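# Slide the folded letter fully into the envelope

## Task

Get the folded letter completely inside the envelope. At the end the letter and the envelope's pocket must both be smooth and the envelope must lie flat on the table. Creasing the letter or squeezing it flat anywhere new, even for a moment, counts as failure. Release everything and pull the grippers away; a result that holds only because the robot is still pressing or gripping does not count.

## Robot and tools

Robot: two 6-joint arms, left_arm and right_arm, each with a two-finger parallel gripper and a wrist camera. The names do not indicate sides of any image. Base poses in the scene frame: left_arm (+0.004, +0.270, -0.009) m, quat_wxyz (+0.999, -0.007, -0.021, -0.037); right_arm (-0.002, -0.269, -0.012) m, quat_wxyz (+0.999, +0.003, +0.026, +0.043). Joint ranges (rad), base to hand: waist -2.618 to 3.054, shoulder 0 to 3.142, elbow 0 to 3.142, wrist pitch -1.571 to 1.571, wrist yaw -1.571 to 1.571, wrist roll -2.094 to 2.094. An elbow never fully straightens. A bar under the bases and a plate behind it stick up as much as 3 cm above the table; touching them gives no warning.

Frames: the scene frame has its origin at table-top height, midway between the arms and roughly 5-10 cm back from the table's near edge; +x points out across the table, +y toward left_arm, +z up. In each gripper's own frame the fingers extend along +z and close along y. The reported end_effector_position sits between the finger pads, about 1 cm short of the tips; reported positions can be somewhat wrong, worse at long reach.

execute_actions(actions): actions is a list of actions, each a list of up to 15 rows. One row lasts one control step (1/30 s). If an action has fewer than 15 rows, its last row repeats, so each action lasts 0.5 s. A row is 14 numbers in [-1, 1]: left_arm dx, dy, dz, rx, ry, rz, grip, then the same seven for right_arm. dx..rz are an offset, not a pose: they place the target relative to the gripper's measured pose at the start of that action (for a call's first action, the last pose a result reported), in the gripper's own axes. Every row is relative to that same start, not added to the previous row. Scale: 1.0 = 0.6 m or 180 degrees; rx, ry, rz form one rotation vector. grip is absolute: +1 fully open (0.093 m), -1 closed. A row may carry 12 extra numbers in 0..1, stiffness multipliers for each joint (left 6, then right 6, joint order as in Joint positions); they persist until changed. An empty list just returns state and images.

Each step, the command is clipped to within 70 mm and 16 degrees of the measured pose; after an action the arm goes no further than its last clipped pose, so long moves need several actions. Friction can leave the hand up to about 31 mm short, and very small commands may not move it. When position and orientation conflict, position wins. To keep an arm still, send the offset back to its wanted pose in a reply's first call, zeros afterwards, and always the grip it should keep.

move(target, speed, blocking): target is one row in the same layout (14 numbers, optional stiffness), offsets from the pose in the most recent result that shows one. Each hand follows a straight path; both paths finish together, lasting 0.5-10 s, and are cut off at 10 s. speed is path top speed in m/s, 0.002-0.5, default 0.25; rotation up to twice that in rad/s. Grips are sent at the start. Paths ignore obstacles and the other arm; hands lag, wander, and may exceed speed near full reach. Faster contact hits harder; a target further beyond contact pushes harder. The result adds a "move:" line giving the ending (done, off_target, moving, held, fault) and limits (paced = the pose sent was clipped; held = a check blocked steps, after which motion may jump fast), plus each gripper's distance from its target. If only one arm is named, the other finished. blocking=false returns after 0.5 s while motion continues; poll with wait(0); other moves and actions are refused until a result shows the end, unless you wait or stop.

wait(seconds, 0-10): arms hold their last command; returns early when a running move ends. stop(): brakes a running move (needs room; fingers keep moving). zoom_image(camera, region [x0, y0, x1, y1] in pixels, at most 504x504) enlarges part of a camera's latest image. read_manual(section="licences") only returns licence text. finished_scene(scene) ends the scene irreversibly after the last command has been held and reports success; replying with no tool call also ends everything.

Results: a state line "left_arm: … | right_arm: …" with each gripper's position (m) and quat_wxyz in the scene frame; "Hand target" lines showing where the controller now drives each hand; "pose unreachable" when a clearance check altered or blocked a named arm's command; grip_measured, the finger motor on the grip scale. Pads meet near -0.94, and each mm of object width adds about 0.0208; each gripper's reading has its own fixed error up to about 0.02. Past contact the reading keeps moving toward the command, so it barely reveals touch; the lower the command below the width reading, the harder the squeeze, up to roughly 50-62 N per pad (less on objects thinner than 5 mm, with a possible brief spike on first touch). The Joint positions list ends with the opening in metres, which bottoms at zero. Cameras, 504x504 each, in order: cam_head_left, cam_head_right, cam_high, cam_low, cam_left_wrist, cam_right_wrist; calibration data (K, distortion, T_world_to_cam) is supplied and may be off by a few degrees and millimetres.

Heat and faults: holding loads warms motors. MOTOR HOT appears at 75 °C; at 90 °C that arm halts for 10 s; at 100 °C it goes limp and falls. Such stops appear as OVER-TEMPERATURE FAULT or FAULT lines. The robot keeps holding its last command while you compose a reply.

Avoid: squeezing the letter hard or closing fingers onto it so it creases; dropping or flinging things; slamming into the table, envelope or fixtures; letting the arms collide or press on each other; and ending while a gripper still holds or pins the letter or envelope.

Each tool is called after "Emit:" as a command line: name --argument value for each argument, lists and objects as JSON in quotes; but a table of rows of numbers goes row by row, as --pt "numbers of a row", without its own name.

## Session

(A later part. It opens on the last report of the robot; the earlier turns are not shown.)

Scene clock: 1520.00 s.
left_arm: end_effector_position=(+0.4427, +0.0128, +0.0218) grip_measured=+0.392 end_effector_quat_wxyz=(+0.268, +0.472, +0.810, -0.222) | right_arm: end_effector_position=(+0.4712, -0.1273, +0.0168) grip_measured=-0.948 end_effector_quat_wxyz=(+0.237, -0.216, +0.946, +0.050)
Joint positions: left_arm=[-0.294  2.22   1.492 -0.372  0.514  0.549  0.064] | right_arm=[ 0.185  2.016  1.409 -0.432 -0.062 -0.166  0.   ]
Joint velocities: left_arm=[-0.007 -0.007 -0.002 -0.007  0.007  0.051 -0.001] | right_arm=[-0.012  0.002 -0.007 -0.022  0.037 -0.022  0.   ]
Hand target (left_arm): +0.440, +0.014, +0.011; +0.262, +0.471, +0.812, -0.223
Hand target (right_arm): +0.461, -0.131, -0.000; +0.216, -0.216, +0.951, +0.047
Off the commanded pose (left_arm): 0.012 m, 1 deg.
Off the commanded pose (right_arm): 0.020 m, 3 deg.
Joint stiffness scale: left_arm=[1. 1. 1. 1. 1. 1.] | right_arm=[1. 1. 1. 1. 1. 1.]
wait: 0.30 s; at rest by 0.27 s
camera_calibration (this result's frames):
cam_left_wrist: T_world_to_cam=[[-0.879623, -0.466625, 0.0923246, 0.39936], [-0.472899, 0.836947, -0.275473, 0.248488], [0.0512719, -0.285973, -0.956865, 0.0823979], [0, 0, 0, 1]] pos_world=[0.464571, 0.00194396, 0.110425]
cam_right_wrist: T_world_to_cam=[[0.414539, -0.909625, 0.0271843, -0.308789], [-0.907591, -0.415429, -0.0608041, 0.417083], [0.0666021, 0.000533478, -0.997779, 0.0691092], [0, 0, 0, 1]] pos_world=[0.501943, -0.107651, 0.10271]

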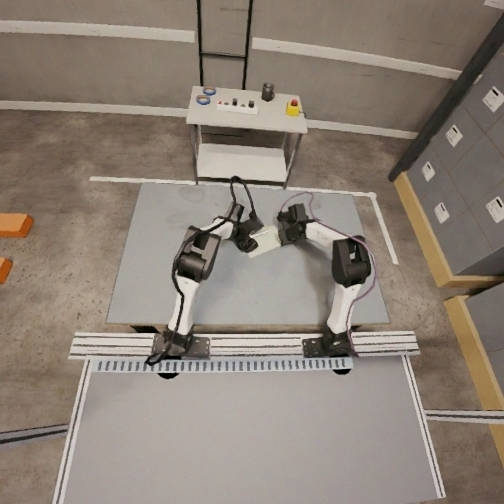

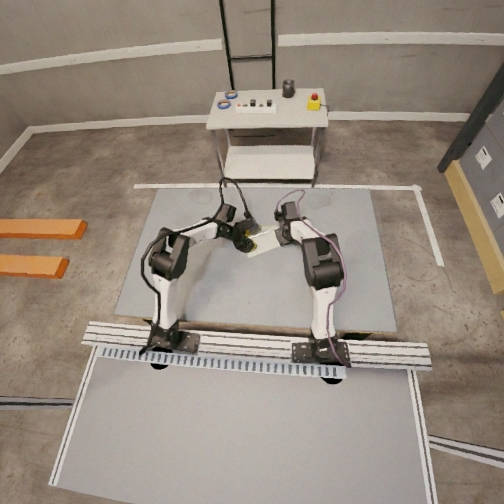

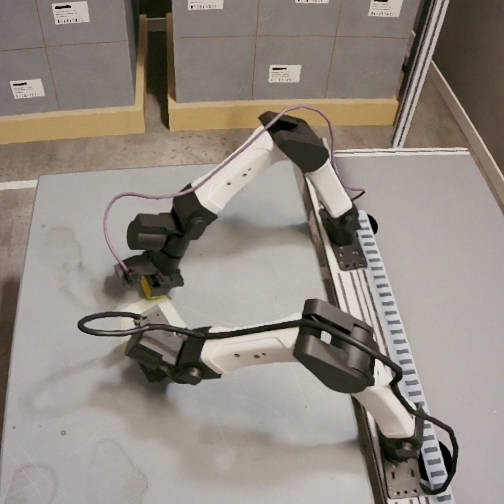

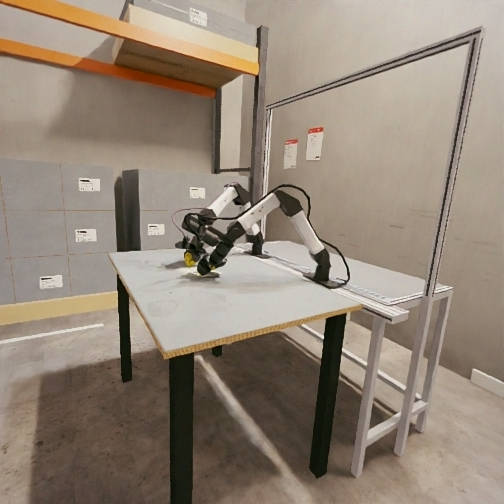

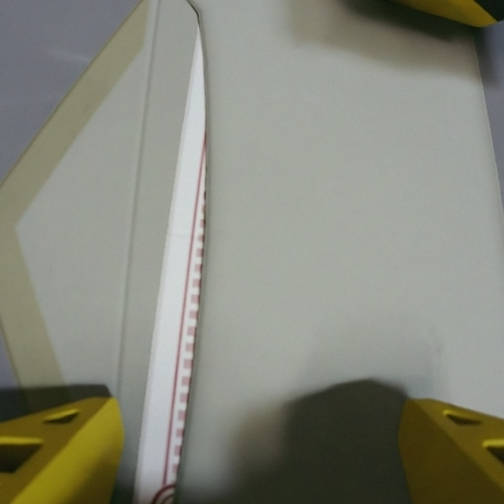

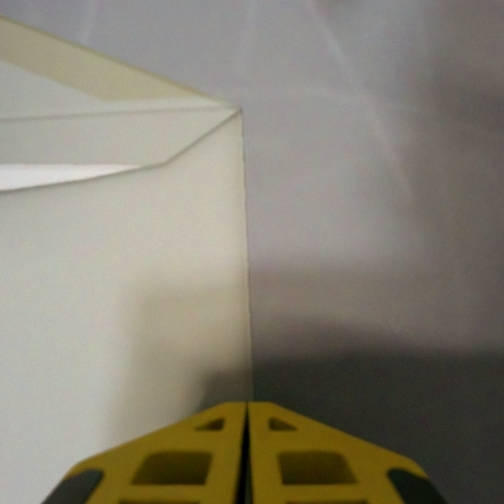

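Emit:
execute_actions --actions '[[[0.011,-0.0004,0.010,0.0026,0.0042,-0.0027,0.39,0.029,0,0.016,0,0.013,0,-0.95],[0.012,-0.0004,0.011,0.0029,0.0046,-0.003,0.39,0.029,0,0.016,0,0.013,0,-0.95],[0.013,-0.0005,0.0118,0.0031,0.005,-0.0033,0.39,0.029,0,0.016,0,0.013,0,-0.95],[0.014,-0.0005,0.0127,0.0034,0.0054,-0.0035,0.39,0.029,0,0.016,0,0.013,0,-0.95],[0.015,-0.0005,0.0136,0.0036,0.0058,-0.0038,0.39,0.029,0,0.016,0,0.013,0,-0.95],[0.016,-0.0006,0.0145,0.0039,0.0062,-0.004,0.39,0.029,0,0.016,0,0.013,0,-0.95],[0.017,-0.0006,0.0154,0.0041,0.0066,-0.0043,0.39,0.029,0,0.016,0,0.013,0,-0.95],[0.018,-0.0007,0.0163,0.0044,0.007,-0.0046,0.39,0.029,0,0.016,0,0.013,0,-0.95],[0.0195,-0.0007,0.0176,0.0047,0.0075,-0.0049,0.39,0.029,0,0.016,0,0.013,0,-0.95]]]'

Scene clock: 1529.03 s.
left_arm: end_effector_position=(+0.4426, +0.0128, +0.0209) grip_measured=+0.392 end_effector_quat_wxyz=(+0.267, +0.472, +0.810, -0.222) | right_arm: end_effector_position=(+0.4716, -0.1272, +0.0171) grip_measured=-0.948 end_effector_quat_wxyz=(+0.238, -0.216, +0.946, +0.050)
Joint positions: left_arm=[-0.294  2.222  1.492 -0.371  0.514  0.549  0.064] | right_arm=[ 0.185  2.016  1.409 -0.43  -0.062 -0.166  0.   ]
Joint velocities: left_arm=[-0.007  0.002  0.002 -0.022  0.007 -0.051 -0.001] | right_arm=[-0.007  0.007 -0.012 -0.007 -0.022 -0.022  0.   ]
Hand target (left_arm): +0.440, +0.014, +0.007; +0.253, +0.470, +0.815, -0.224
Hand target (right_arm): +0.461, -0.132, +0.001; +0.217, -0.216, +0.951, +0.046
Off the commanded pose (left_arm): 0.015 m, 2 deg.
Off the commanded pose (right_arm): 0.020 m, 2 deg.
Joint stiffness scale: left_arm=[1. 1. 1. 1. 1. 1.] | right_arm=[1. 1. 1. 1. 1. 1.]
camera_calibration (this result's frames):
cam_left_wrist: T_world_to_cam=[[-0.879491, -0.466676, 0.0933216, 0.399307], [-0.473291, 0.837098, -0.274341, 0.248327], [0.0499091, -0.285449, -0.957094, 0.0821636], [0, 0, 0, 1]] pos_world=[0.464617, 0.00192652, 0.109501]
cam_right_wrist: T_world_to_cam=[[0.41446, -0.909653, 0.0274818, -0.308834], [-0.907491, -0.415369, -0.0626838, 0.417491], [0.0684355, 0.00104041, -0.997655, 0.068495], [0, 0, 0, 1]] pos_world=[0.502181, -0.10759, 0.102992]

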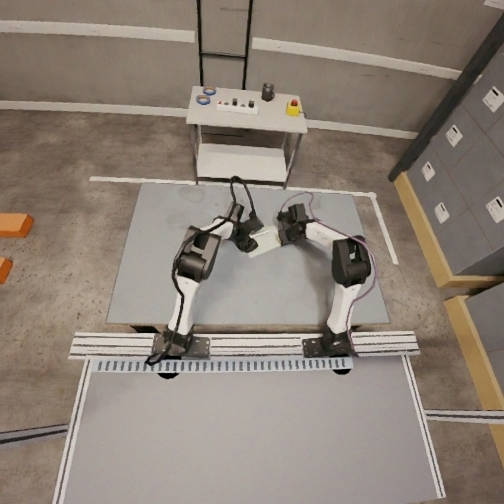

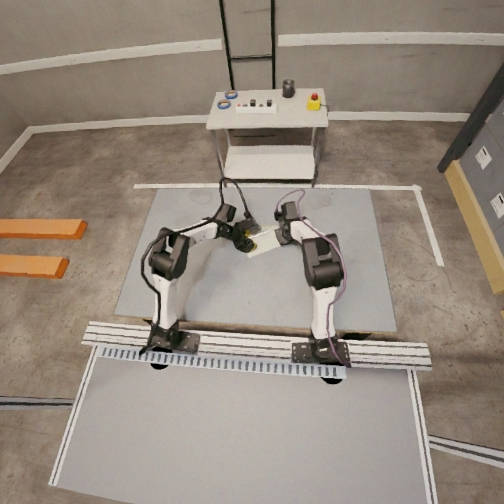

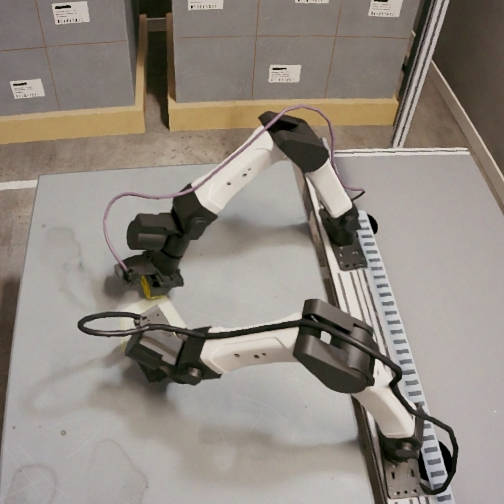

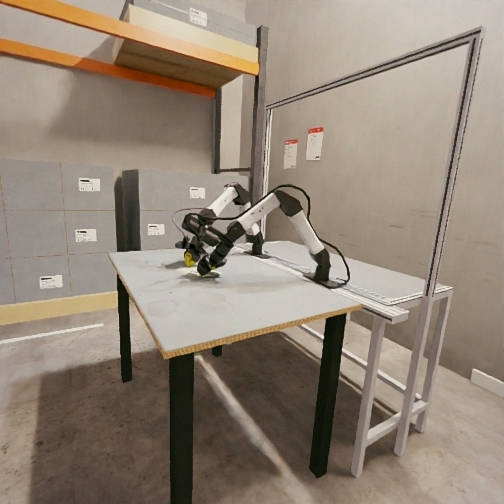

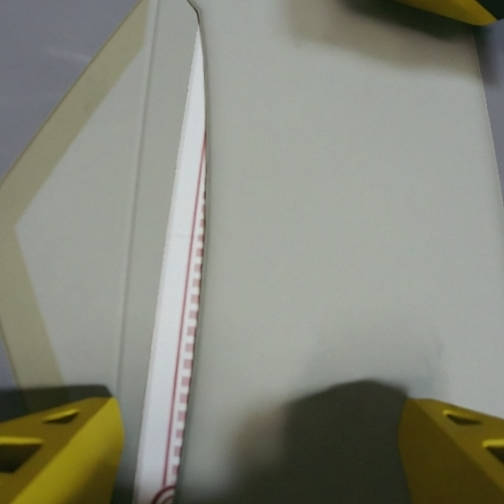

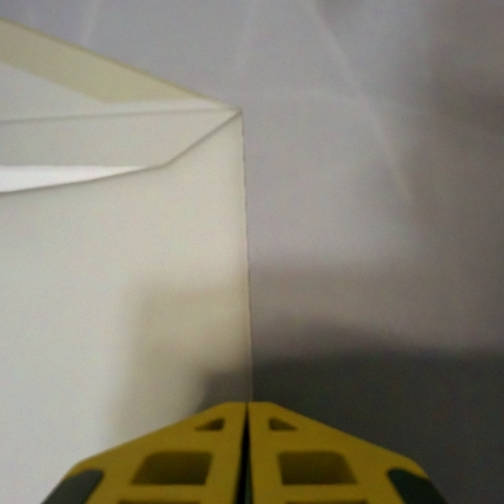

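Emit:
execute_actions --actions '[[[0.016,-0.0006,0.0145,0.0039,0.0062,-0.004,0.37,0.029,0,0.016,0,0.013,0,-0.95],[0.016,-0.0006,0.0145,0.0039,0.0062,-0.004,0.348,0.029,0,0.016,0,0.013,0,-0.95],[0.016,-0.0006,0.0145,0.0039,0.0062,-0.004,0.326,0.029,0,0.016,0,0.013,0,-0.95],[0.016,-0.0006,0.0145,0.0039,0.0062,-0.004,0.304,0.029,0,0.016,0,0.013,0,-0.95],[0.016,-0.0006,0.0145,0.0039,0.0062,-0.004,0.282,0.029,0,0.016,0,0.013,0,-0.95],[0.016,-0.0006,0.0145,0.0039,0.0062,-0.004,0.26,0.029,0,0.016,0,0.013,0,-0.95],[0.016,-0.0006,0.0145,0.0039,0.0062,-0.004,0.238,0.029,0,0.016,0,0.013,0,-0.95],[0.016,-0.0006,0.0145,0.0039,0.0062,-0.004,0.216,0.029,0,0.016,0,0.013,0,-0.95],[0.016,-0.0006,0.0145,0.0039,0.0062,-0.004,0.194,0.029,0,0.016,0,0.013,0,-0.95],[0.016,-0.0006,0.0145,0.0039,0.0062,-0.004,0.172,0.029,0,0.016,0,0.013,0,-0.95],[0.016,-0.0006,0.0145,0.0039,0.0062,-0.004,0.15,0.029,0,0.016,0,0.013,0,-0.95],[0.016,-0.0006,0.0145,0.0039,0.0062,-0.004,0.128,0.029,0,0.016,0,0.013,0,-0.95],[0.016,-0.0006,0.0145,0.0039,0.0062,-0.004,0.10,0.029,0,0.016,0,0.013,0,-0.95]]]'

Scene clock: 1539.27 s.
left_arm: end_effector_position=(+0.4428, +0.0127, +0.0210) grip_measured=+0.103 end_effector_quat_wxyz=(+0.268, +0.472, +0.810, -0.222) | right_arm: end_effector_position=(+0.4720, -0.1271, +0.0173) grip_measured=-0.948 end_effector_quat_wxyz=(+0.239, -0.215, +0.946, +0.051)
Joint positions: left_arm=[-0.294  2.222  1.492 -0.37   0.514  0.549  0.05 ] | right_arm=[ 0.185  2.016  1.409 -0.428 -0.062 -0.166  0.   ]
Joint velocities: left_arm=[-0.002 -0.002 -0.002  0.095  0.022  0.066 -0.003] | right_arm=[ 0.017 -0.002  0.002 -0.022  0.066 -0.081  0.   ]
Hand target (left_arm): +0.440, +0.014, +0.008; +0.255, +0.470, +0.815, -0.224
Hand target (right_arm): +0.462, -0.132, +0.001; +0.218, -0.216, +0.950, +0.046
Off the commanded pose (left_arm): 0.013 m, 2 deg.
Off the commanded pose (right_arm): 0.020 m, 2 deg.
Joint stiffness scale: left_arm=[1. 1. 1. 1. 1. 1.] | right_arm=[1. 1. 1. 1. 1. 1.]
camera_calibration (this result's frames):
cam_left_wrist: T_world_to_cam=[[-0.879623, -0.466625, 0.0923246, 0.399562], [-0.472899, 0.836947, -0.275473, 0.248442], [0.0512719, -0.285973, -0.956865, 0.0816768], [0, 0, 0, 1]] pos_world=[0.464765, 0.0018698, 0.109704]
cam_right_wrist: T_world_to_cam=[[0.41438, -0.90968, 0.0277792, -0.308878], [-0.907387, -0.415307, -0.0645632, 0.417898], [0.0702687, 0.00154722, -0.997527, 0.06788], [0, 0, 0, 1]] pos_world=[0.502418, -0.107529, 0.103273]

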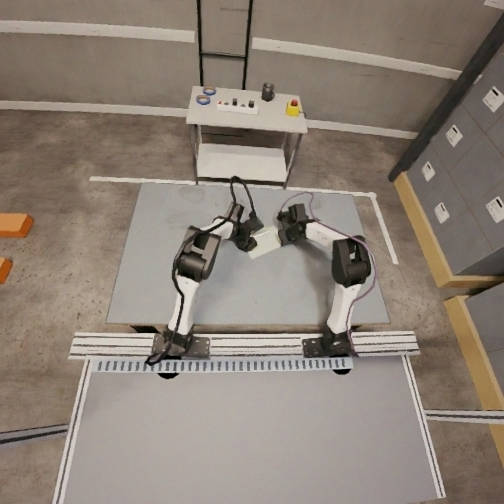

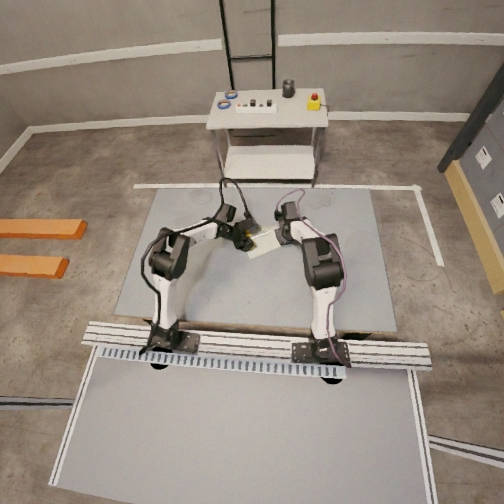

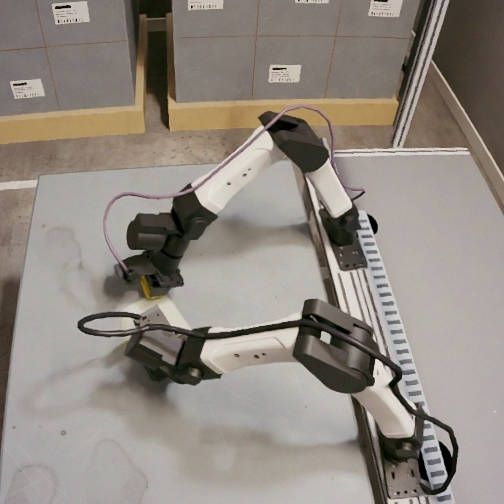

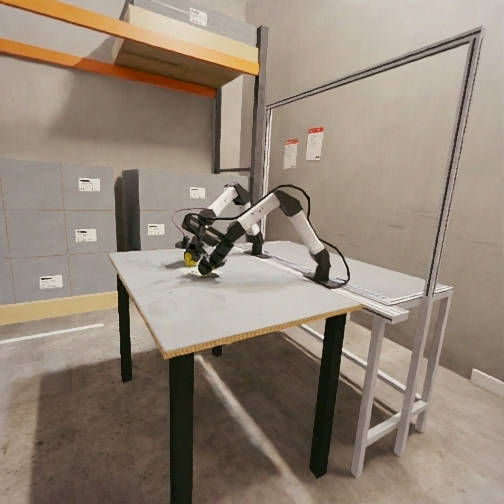

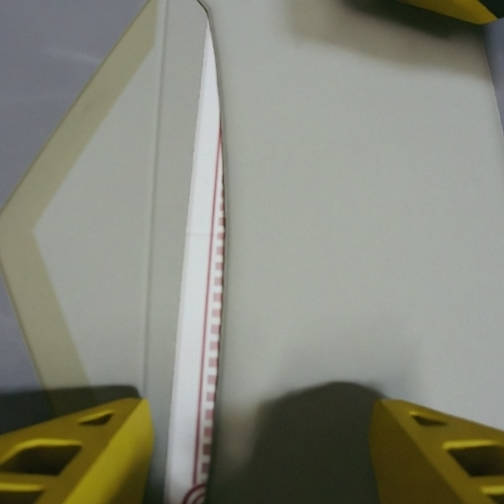

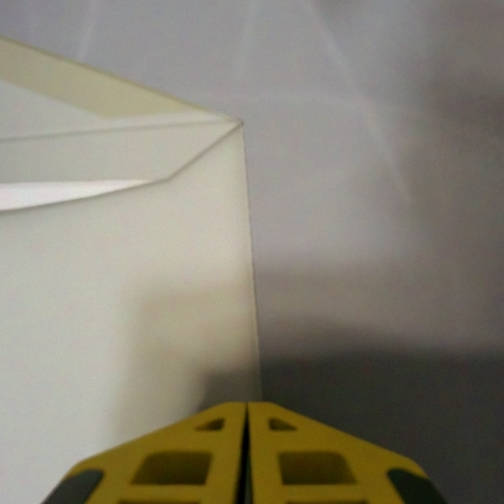

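Emit:
execute_actions --actions '[[[0.016,-0.0006,0.0145,0.0039,0.0062,-0.004,0.13,0.02,0,0.010,0,0.013,0,-0.95],[0.016,-0.0006,0.0145,0.0039,0.0062,-0.004,0.16,0.02,0,0.010,0,0.013,0,-0.95],[0.016,-0.0006,0.0145,0.0039,0.0062,-0.004,0.195,0.02,0,0.010,0,0.013,0,-0.95],[0.016,-0.0006,0.0145,0.0039,0.0062,-0.004,0.23,0.02,0,0.010,0,0.013,0,-0.95],[0.016,-0.0006,0.0145,0.0039,0.0062,-0.004,0.265,0.02,0,0.010,0,0.013,0,-0.95],[0.016,-0.0006,0.0145,0.0039,0.0062,-0.004,0.30,0.02,0,0.010,0,0.013,0,-0.95],[0.016,-0.0006,0.0145,0.0039,0.0062,-0.004,0.335,0.02,0,0.010,0,0.013,0,-0.95],[0.016,-0.0006,0.0145,0.0039,0.0062,-0.004,0.37,0.02,0,0.010,0,0.013,0,-0.95],[0.016,-0.0006,0.0145,0.0039,0.0062,-0.004,0.405,0.02,0,0.010,0,0.013,0,-0.95],[0.016,-0.0006,0.0145,0.0039,0.0062,-0.004,0.44,0.02,0,0.010,0,0.013,0,-0.95],[0.016,-0.0006,0.0145,0.0039,0.0062,-0.004,0.475,0.02,0,0.010,0,0.013,0,-0.95],[0.016,-0.0006,0.0145,0.0039,0.0062,-0.004,0.50,0.02,0,0.010,0,0.013,0,-0.95]],[[0.008,-0.0003,0.007,0.002,0.003,-0.002,0.50,0.022,0.001,0.010,0,0.013,0,-0.95],[0,0,0,0,0,0,0.50,0.024,0.001,0.0105,0,0.014,0,-0.95],[-0.006,0.0002,-0.0055,-0.0015,-0.0023,0.0015,0.50,0.026,0.002,0.011,0,0.015,0,-0.95],[-0.010,0.0004,-0.009,-0.0024,-0.0038,0.0025,0.50,0.028,0.002,0.0115,0,0.016,0,-0.95],[-0.012,0.0004,-0.011,-0.0029,-0.0046,0.003,0.50,0.030,0.002,0.012,0,0.017,0,-0.95],[-0.014,0.0005,-0.0127,-0.0034,-0.0054,0.0035,0.50,0.032,0.003,0.013,0,0.018,0,-0.95],[-0.016,0.0006,-0.0145,-0.0039,-0.0062,0.004,0.50,0.034,0.003,0.014,0,0.019,0,-0.95],[-0.018,0.0007,-0.0163,-0.0044,-0.007,0.0046,0.50,0.036,0.003,0.015,0,0.019,0,-0.95],[-0.0195,0.0007,-0.0176,-0.0047,-0.0075,0.0049,0.50,0.036,0.003,0.015,0,0.019,0,-0.95]]]'

Scene clock: 1579.50 s.
left_arm: end_effector_position=(+0.4424, +0.0114, +0.0239) grip_measured=+0.497 end_effector_quat_wxyz=(+0.270, +0.473, +0.808, -0.226) | right_arm: end_effector_position=(+0.4715, -0.1273, +0.0170) grip_measured=-0.948 end_effector_quat_wxyz=(+0.238, -0.215, +0.946, +0.050)
Joint positions: left_arm=[-0.294  2.217  1.492 -0.37   0.523  0.549  0.069] | right_arm=[ 0.185  2.016  1.409 -0.43  -0.061 -0.166  0.   ]
Joint velocities: left_arm=[ 0.012  0.007 -0.012  0.081 -0.022 -0.007 -0.   ] | right_arm=[ 0.002 -0.002  0.002  0.051  0.007 -0.051  0.   ]
Hand target (left_arm): +0.445, +0.011, +0.037; +0.282, +0.474, +0.804, -0.223
Hand target (right_arm): +0.457, -0.132, -0.000; +0.210, -0.217, +0.952, +0.044
Off the commanded pose (left_arm): 0.013 m, 2 deg.
Off the commanded pose (right_arm): 0.023 m, 3 deg.
Joint stiffness scale: left_arm=[1. 1. 1. 1. 1. 1.] | right_arm=[1. 1. 1. 1. 1. 1.]
camera_calibration (this result's frames):
cam_left_wrist: T_world_to_cam=[[-0.881859, -0.461784, 0.0952881, 0.39915], [-0.468713, 0.836544, -0.283728, 0.248408], [0.0513086, -0.294871, -0.954158, 0.0841323], [0, 0, 0, 1]] pos_world=[0.46411, 0.00132513, 0.112722]
cam_right_wrist: T_world_to_cam=[[0.414312, -0.909712, 0.0277551, -0.308825], [-0.90758, -0.41524, -0.0622518, 0.41745], [0.0681562, 0.000601662, -0.997674, 0.0685279], [0, 0, 0, 1]] pos_world=[0.502148, -0.107641, 0.102927]

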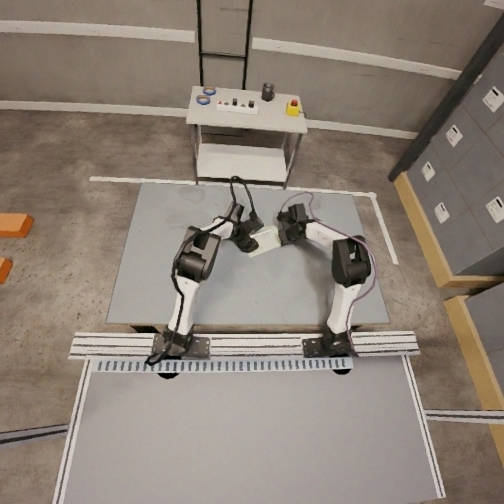

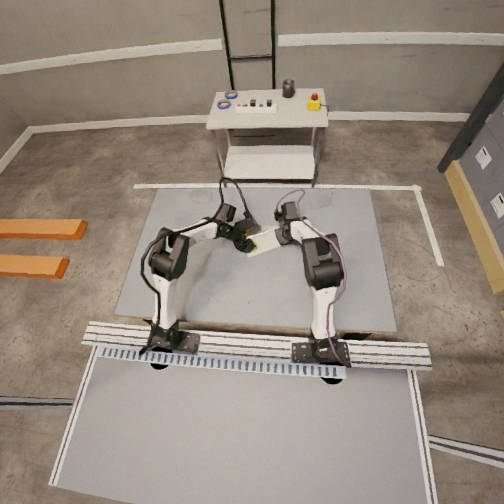

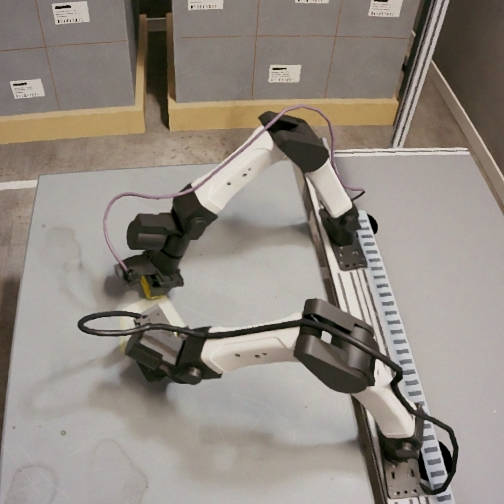

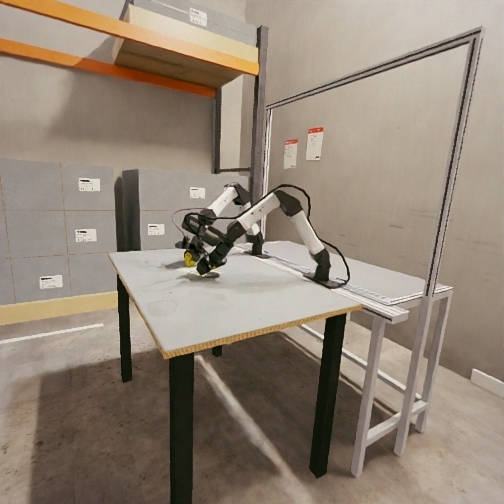

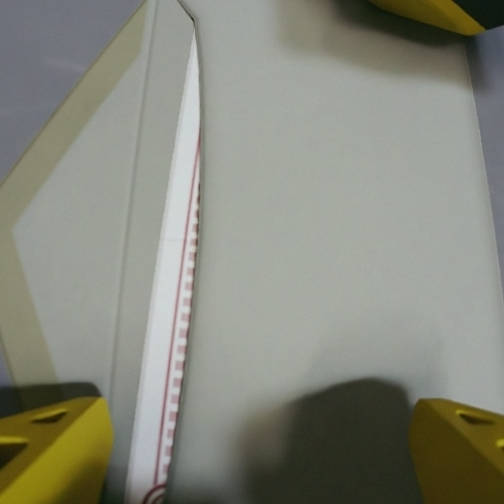

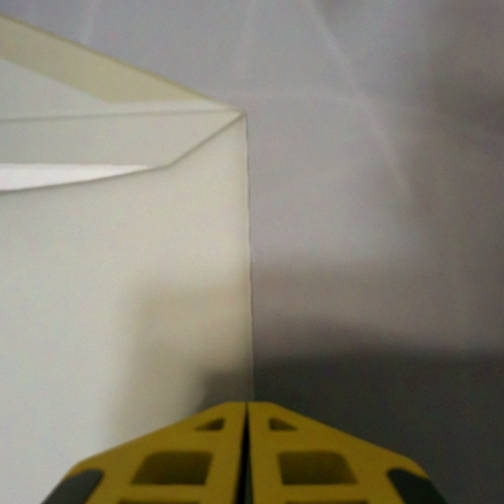

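Emit:
execute_actions --actions '[[[0,0,0,0,0,0,0.47,0.036,0,0.015,0,0.018,-0.002,-0.95],[0,0,0,0,0,0,0.44,0.036,0,0.015,0,0.018,-0.004,-0.95],[0,0,0,0,0,0,0.41,0.036,0,0.015,0,0.018,-0.006,-0.95],[0,0,0,0,0,0,0.38,0.036,0,0.015,0,0.018,-0.008,-0.95],[0,0,0,0,0,0,0.35,0.036,0,0.015,0,0.018,-0.010,-0.95],[0,0,0,0,0,0,0.32,0.036,0,0.015,0,0.018,-0.012,-0.95],[0,0,0,0,0,0,0.29,0.036,0,0.015,0,0.018,-0.014,-0.95],[0,0,0,0,0,0,0.26,0.036,0,0.015,0,0.018,-0.016,-0.95],[0,0,0,0,0,0,0.23,0.036,0,0.015,0,0.018,-0.018,-0.95],[0,0,0,0,0,0,0.20,0.036,0,0.015,0,0.018,-0.020,-0.95],[0,0,0,0,0,0,0.165,0.036,0,0.015,0,0.018,-0.022,-0.95]]]'

Scene clock: 1586.70 s.
left_arm: end_effector_position=(+0.4424, +0.0114, +0.0239) grip_measured=+0.167 end_effector_quat_wxyz=(+0.270, +0.473, +0.808, -0.226) | right_arm: end_effector_position=(+0.4715, -0.1273, +0.0170) grip_measured=-0.948 end_effector_quat_wxyz=(+0.239, -0.242, +0.939, +0.044)
Joint positions: left_arm=[-0.294  2.217  1.492 -0.37   0.523  0.549  0.053] | right_arm=[ 0.185  2.016  1.409 -0.43  -0.061 -0.221  0.   ]
Joint velocities: left_arm=[ 0.002 -0.017 -0.012  0.007 -0.037 -0.007 -0.001] | right_arm=[ 0.002 -0.002 -0.022 -0.007 -0.007 -0.125  0.   ]
Hand target (left_arm): +0.442, +0.011, +0.024; +0.270, +0.473, +0.808, -0.226
Hand target (right_arm): +0.458, -0.134, -0.001; +0.212, -0.249, +0.944, +0.037
Off the commanded pose (left_arm): 0.000 m, 0 deg.
Off the commanded pose (right_arm): 0.023 m, 3 deg.
Joint stiffness scale: left_arm=[1. 1. 1. 1. 1. 1.] | right_arm=[1. 1. 1. 1. 1. 1.]
camera_calibration (this result's frames):
cam_left_wrist: T_world_to_cam=[[-0.881859, -0.461784, 0.0952881, 0.39915], [-0.468713, 0.836544, -0.283728, 0.248408], [0.0513086, -0.294871, -0.954158, 0.0841323], [0, 0, 0, 1]] pos_world=[0.46411, 0.00132513, 0.112722]
cam_right_wrist: T_world_to_cam=[[0.457717, -0.887469, 0.0537916, -0.326904], [-0.885535, -0.460458, -0.0616865, 0.401291], [0.0795137, -0.0193995, -0.996645, 0.0606096], [0, 0, 0, 1]] pos_world=[0.500168, -0.104163, 0.102745]

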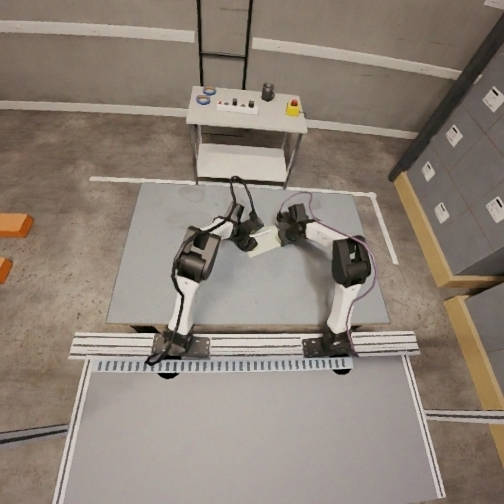

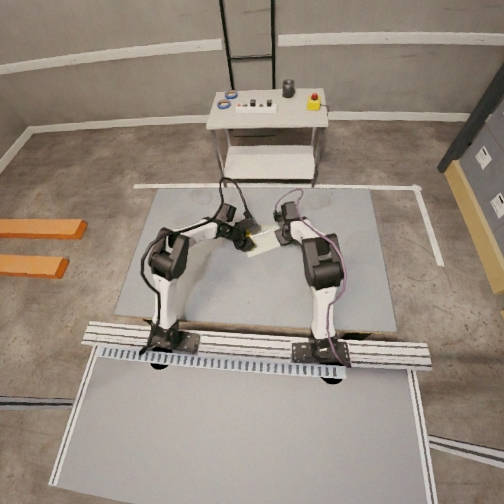

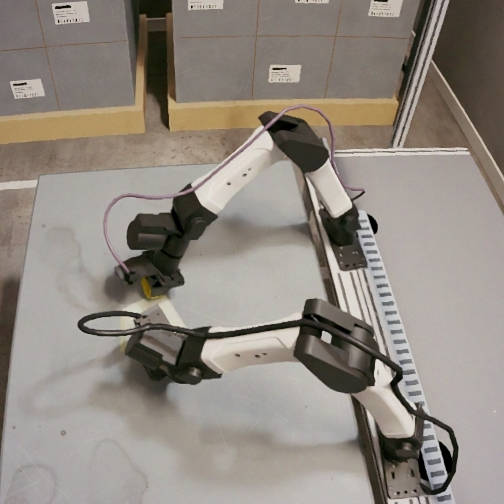

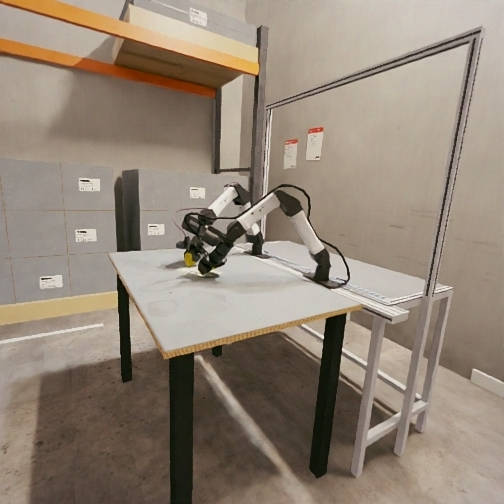

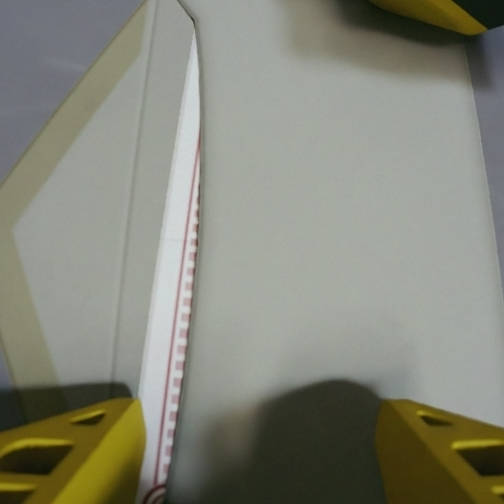

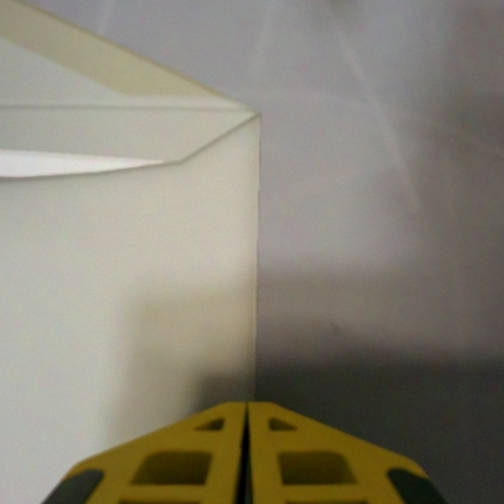

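Emit:
execute_actions --actions '[[[0.004,0,0.0036,0.001,0.0015,-0.001,0.165,0.036,0,0.015,0,0.018,-0.005,-0.95],[0.008,-0.0003,0.007,0.002,0.003,-0.002,0.165,0.036,0,0.015,0,0.018,-0.005,-0.95],[0.011,-0.0004,0.010,0.0026,0.0042,-0.0027,0.165,0.036,0,0.015,0,0.018,-0.005,-0.95],[0.013,-0.0005,0.0118,0.0031,0.005,-0.0033,0.165,0.036,0,0.015,0,0.018,-0.005,-0.95],[0.015,-0.0005,0.0136,0.0036,0.0058,-0.0038,0.165,0.036,0,0.015,0,0.018,-0.005,-0.95],[0.017,-0.0006,0.0154,0.0041,0.0066,-0.0043,0.165,0.036,0,0.015,0,0.018,-0.005,-0.95],[0.019,-0.0007,0.0172,0.0046,0.0073,-0.0048,0.165,0.036,0,0.015,0,0.018,-0.005,-0.95],[0.021,-0.0008,0.019,0.0051,0.0081,-0.0053,0.165,0.036,0,0.015,0,0.018,-0.005,-0.95]],[[0.017,-0.0006,0.0154,0.0041,0.0066,-0.0043,0.15,0.036,0,0.015,0,0.018,-0.002,-0.95],[0.017,-0.0006,0.0154,0.0041,0.0066,-0.0043,0.133,0.036,0,0.015,0,0.018,-0.002,-0.95],[0.017,-0.0006,0.0154,0.0041,0.0066,-0.0043,0.116,0.036,0,0.015,0,0.018,-0.002,-0.95],[0.017,-0.0006,0.0154,0.0041,0.0066,-0.0043,0.10,0.036,0,0.015,0,0.018,-0.002,-0.95],[0.017,-0.0006,0.0154,0.0041,0.0066,-0.0043,0.083,0.036,0,0.015,0,0.018,-0.002,-0.95],[0.017,-0.0006,0.0154,0.0041,0.0066,-0.0043,0.066,0.036,0,0.015,0,0.018,-0.002,-0.95],[0.017,-0.0006,0.0154,0.0041,0.0066,-0.0043,0.05,0.036,0,0.015,0,0.018,-0.002,-0.95],[0.017,-0.0006,0.0154,0.0041,0.0066,-0.0043,0.033,0.036,0,0.015,0,0.018,-0.002,-0.95],[0.017,-0.0006,0.0154,0.0041,0.0066,-0.0043,0.016,0.036,0,0.015,0,0.018,-0.002,-0.95],[0.017,-0.0006,0.0154,0.0041,0.0066,-0.0043,0.0,0.036,0,0.015,0,0.018,-0.002,-0.95],[0.017,-0.0006,0.0154,0.0041,0.0066,-0.0043,-0.02,0.036,0,0.015,0,0.018,-0.002,-0.95],[0.017,-0.0006,0.0154,0.0041,0.0066,-0.0043,-0.045,0.036,0,0.015,0,0.018,-0.002,-0.95]]]'

Scene clock: 1602.60 s.
left_arm: end_effector_position=(+0.4424, +0.0113, +0.0209) grip_measured=-0.042 end_effector_quat_wxyz=(+0.268, +0.473, +0.808, -0.227) | right_arm: end_effector_position=(+0.4716, -0.1276, +0.0170) grip_measured=-0.948 end_effector_quat_wxyz=(+0.239, -0.249, +0.937, +0.041)
Joint positions: left_arm=[-0.294  2.224  1.492 -0.366  0.524  0.55   0.043] | right_arm=[ 0.185  2.016  1.409 -0.43  -0.059 -0.239  0.   ]
Joint velocities: left_arm=[-0.002 -0.007 -0.002  0.066 -0.007  0.007 -0.001] | right_arm=[-0.007  0.007  0.007 -0.037 -0.051  0.022  0.   ]
Hand target (left_arm): +0.440, +0.012, +0.008; +0.255, +0.471, +0.813, -0.229
Hand target (right_arm): +0.459, -0.135, -0.000; +0.213, -0.252, +0.944, +0.035
Off the commanded pose (left_arm): 0.014 m, 2 deg.
Off the commanded pose (right_arm): 0.023 m, 3 deg.
Joint stiffness scale: left_arm=[1. 1. 1. 1. 1. 1.] | right_arm=[1. 1. 1. 1. 1. 1.]
camera_calibration (this result's frames):
cam_left_wrist: T_world_to_cam=[[-0.881931, -0.461069, 0.0980408, 0.399336], [-0.468939, 0.837054, -0.281844, 0.247767], [0.0478843, -0.294543, -0.954438, 0.0827024], [0, 0, 0, 1]] pos_world=[0.464414, 0.00108694, 0.109615]
cam_right_wrist: T_world_to_cam=[[0.46993, -0.880393, 0.0638256, -0.332308], [-0.878724, -0.473445, -0.0607786, 0.396335], [0.083727, -0.0275234, -0.996109, 0.0575335], [0, 0, 0, 1]] pos_world=[0.499613, -0.103335, 0.102608]

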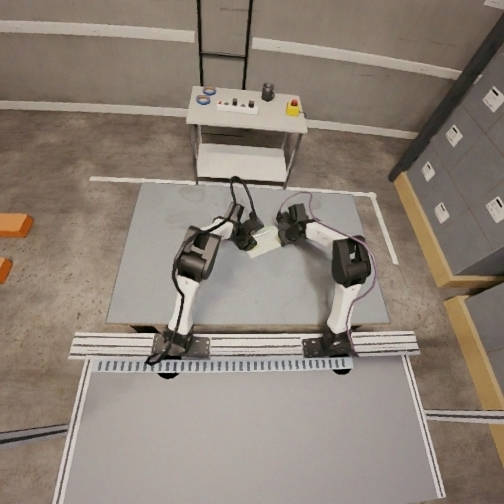

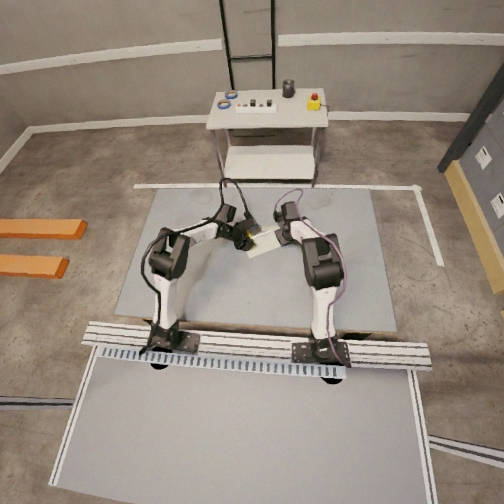

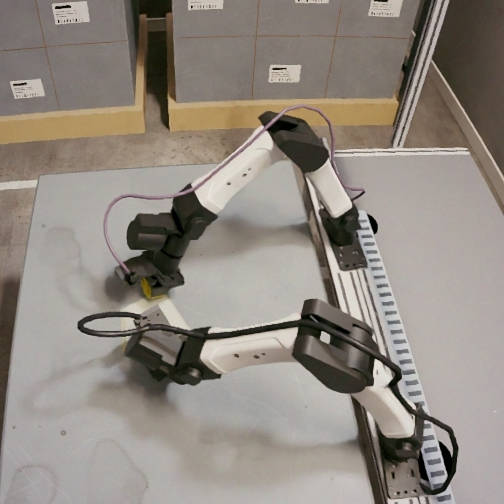

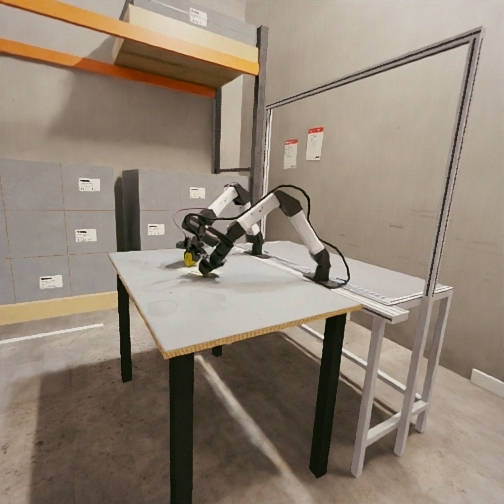

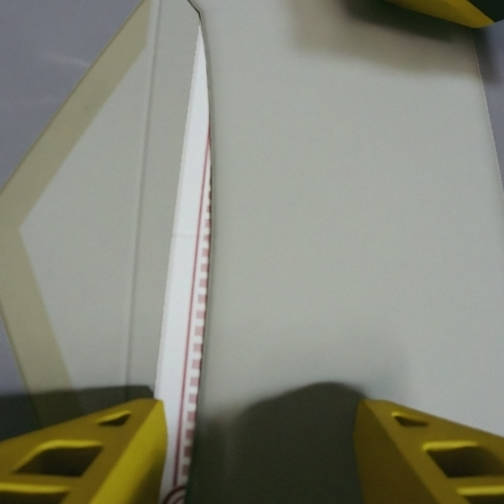

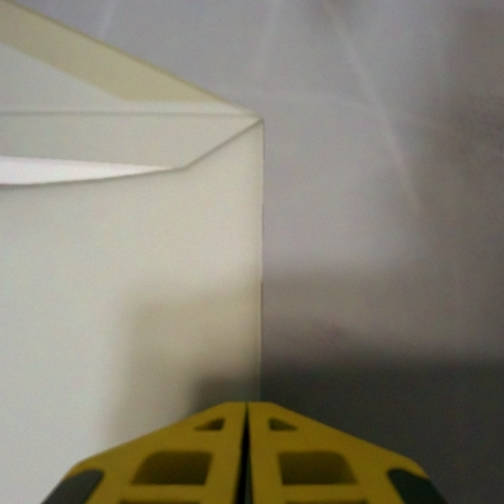

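Emit:
execute_actions --actions '[[[0.008,-0.0003,0.007,0.002,0.003,-0.002,-0.045,0.034,0,0.018,0,0.018,0,-0.95],[0,0,0,0,0,0,-0.045,0.033,0,0.021,0,0.018,0,-0.95],[-0.008,0.0003,-0.007,-0.002,-0.003,0.002,-0.045,0.032,0,0.024,0,0.018,0,-0.95],[-0.013,0.0005,-0.0118,-0.0031,-0.005,0.0033,-0.045,0.031,0,0.027,0,0.018,0,-0.95],[-0.016,0.0006,-0.0145,-0.0039,-0.0062,0.004,-0.045,0.030,0,0.030,0,0.018,0,-0.95],[-0.019,0.0007,-0.0172,-0.0046,-0.0073,0.0048,-0.045,0.030,0,0.032,0,0.019,0,-0.95],[-0.022,0.0008,-0.020,-0.0053,-0.0085,0.0055,-0.045,0.030,0,0.034,0,0.019,0,-0.95],[-0.025,0.0009,-0.0226,-0.006,-0.0096,0.0063,-0.045,0.030,0,0.036,0,0.019,0,-0.95],[-0.025,0.0009,-0.0226,-0.006,-0.0096,0.0063,-0.045,0.031,0,0.038,0,0.02,0,-0.95]]]'

Scene clock: 1614.50 s.
left_arm: end_effector_position=(+0.4435, +0.0108, +0.0283) grip_measured=-0.043 end_effector_quat_wxyz=(+0.275, +0.473, +0.806, -0.226) | right_arm: end_effector_position=(+0.4716, -0.1277, +0.0153) grip_measured=-0.948 end_effector_quat_wxyz=(+0.238, -0.249, +0.938, +0.040)
Joint positions: left_arm=[-0.294  2.209  1.492 -0.366  0.524  0.55   0.043] | right_arm=[ 0.185  2.02   1.409 -0.429 -0.058 -0.239  0.   ]
Joint velocities: left_arm=[ 0.002 -0.012 -0.007 -0.007  0.007 -0.066 -0.   ] | right_arm=[ 0.007 -0.007 -0.007 -0.022 -0.007 -0.007  0.   ]
Hand target (left_arm): +0.446, +0.010, +0.041; +0.287, +0.475, +0.801, -0.224
Hand target (right_arm): +0.466, -0.132, -0.011; +0.210, -0.250, +0.945, +0.033
Off the commanded pose (left_arm): 0.013 m, 1 deg.
Off the commanded pose (right_arm): 0.028 m, 3 deg.
Joint stiffness scale: left_arm=[1. 1. 1. 1. 1. 1.] | right_arm=[1. 1. 1. 1. 1. 1.]
camera_calibration (this result's frames):
cam_left_wrist: T_world_to_cam=[[-0.883226, -0.460569, 0.0882464, 0.400213], [-0.464947, 0.835521, -0.292795, 0.249259], [0.0611205, -0.299634, -0.952094, 0.0837085], [0, 0, 0, 1]] pos_world=[0.464255, 0.00114628, 0.117363]
cam_right_wrist: T_world_to_cam=[[0.46981, -0.880452, 0.0639024, -0.332235], [-0.879013, -0.473254, -0.0580245, 0.396259], [0.0813298, -0.0289106, -0.996268, 0.0568287], [0, 0, 0, 1]] pos_world=[0.499783, -0.103343, 0.10084]

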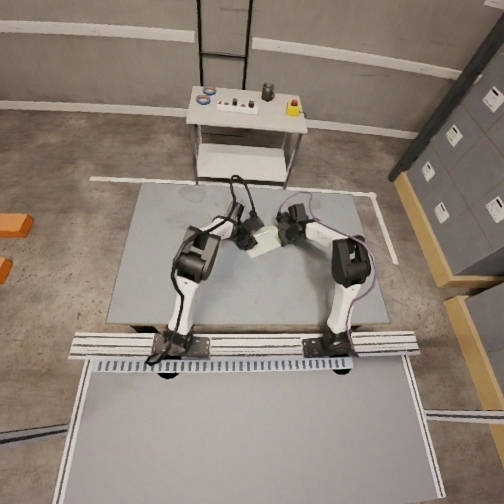

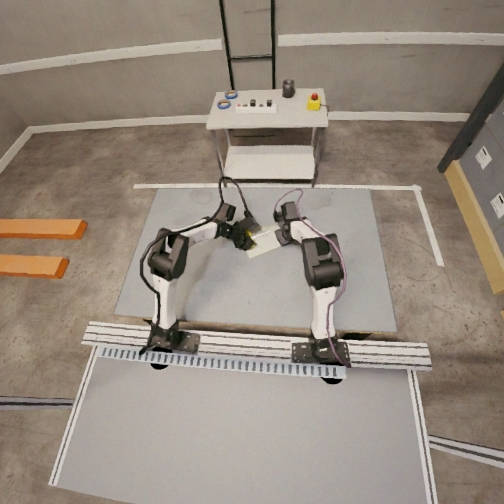

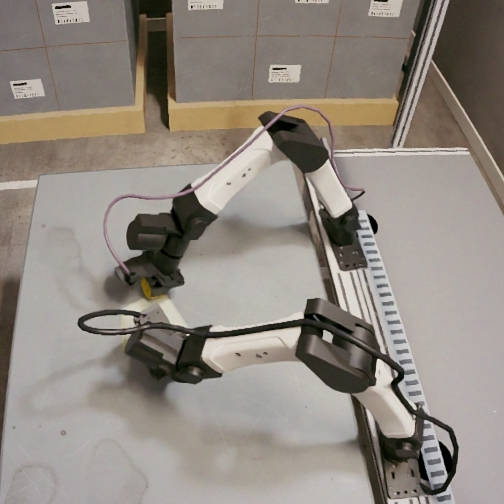

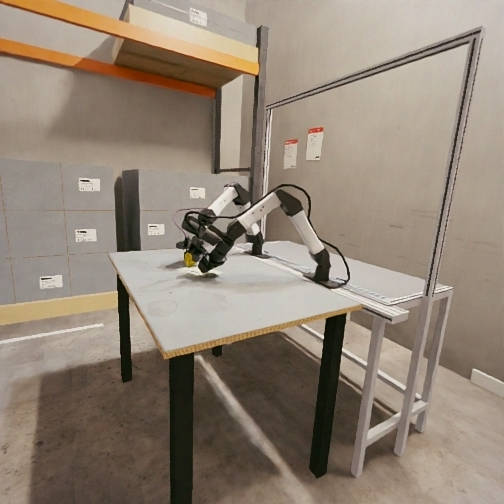

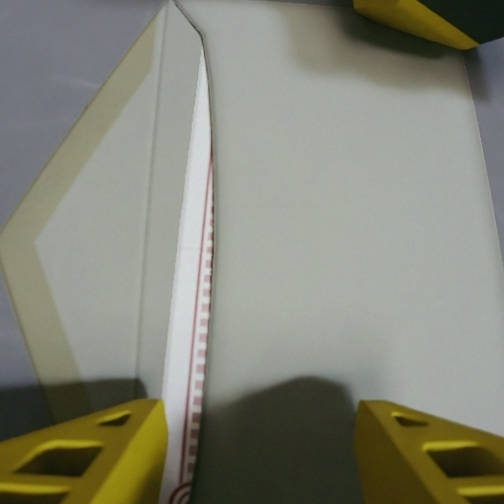

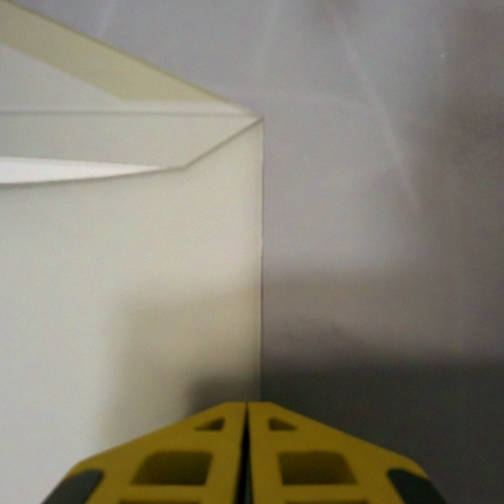

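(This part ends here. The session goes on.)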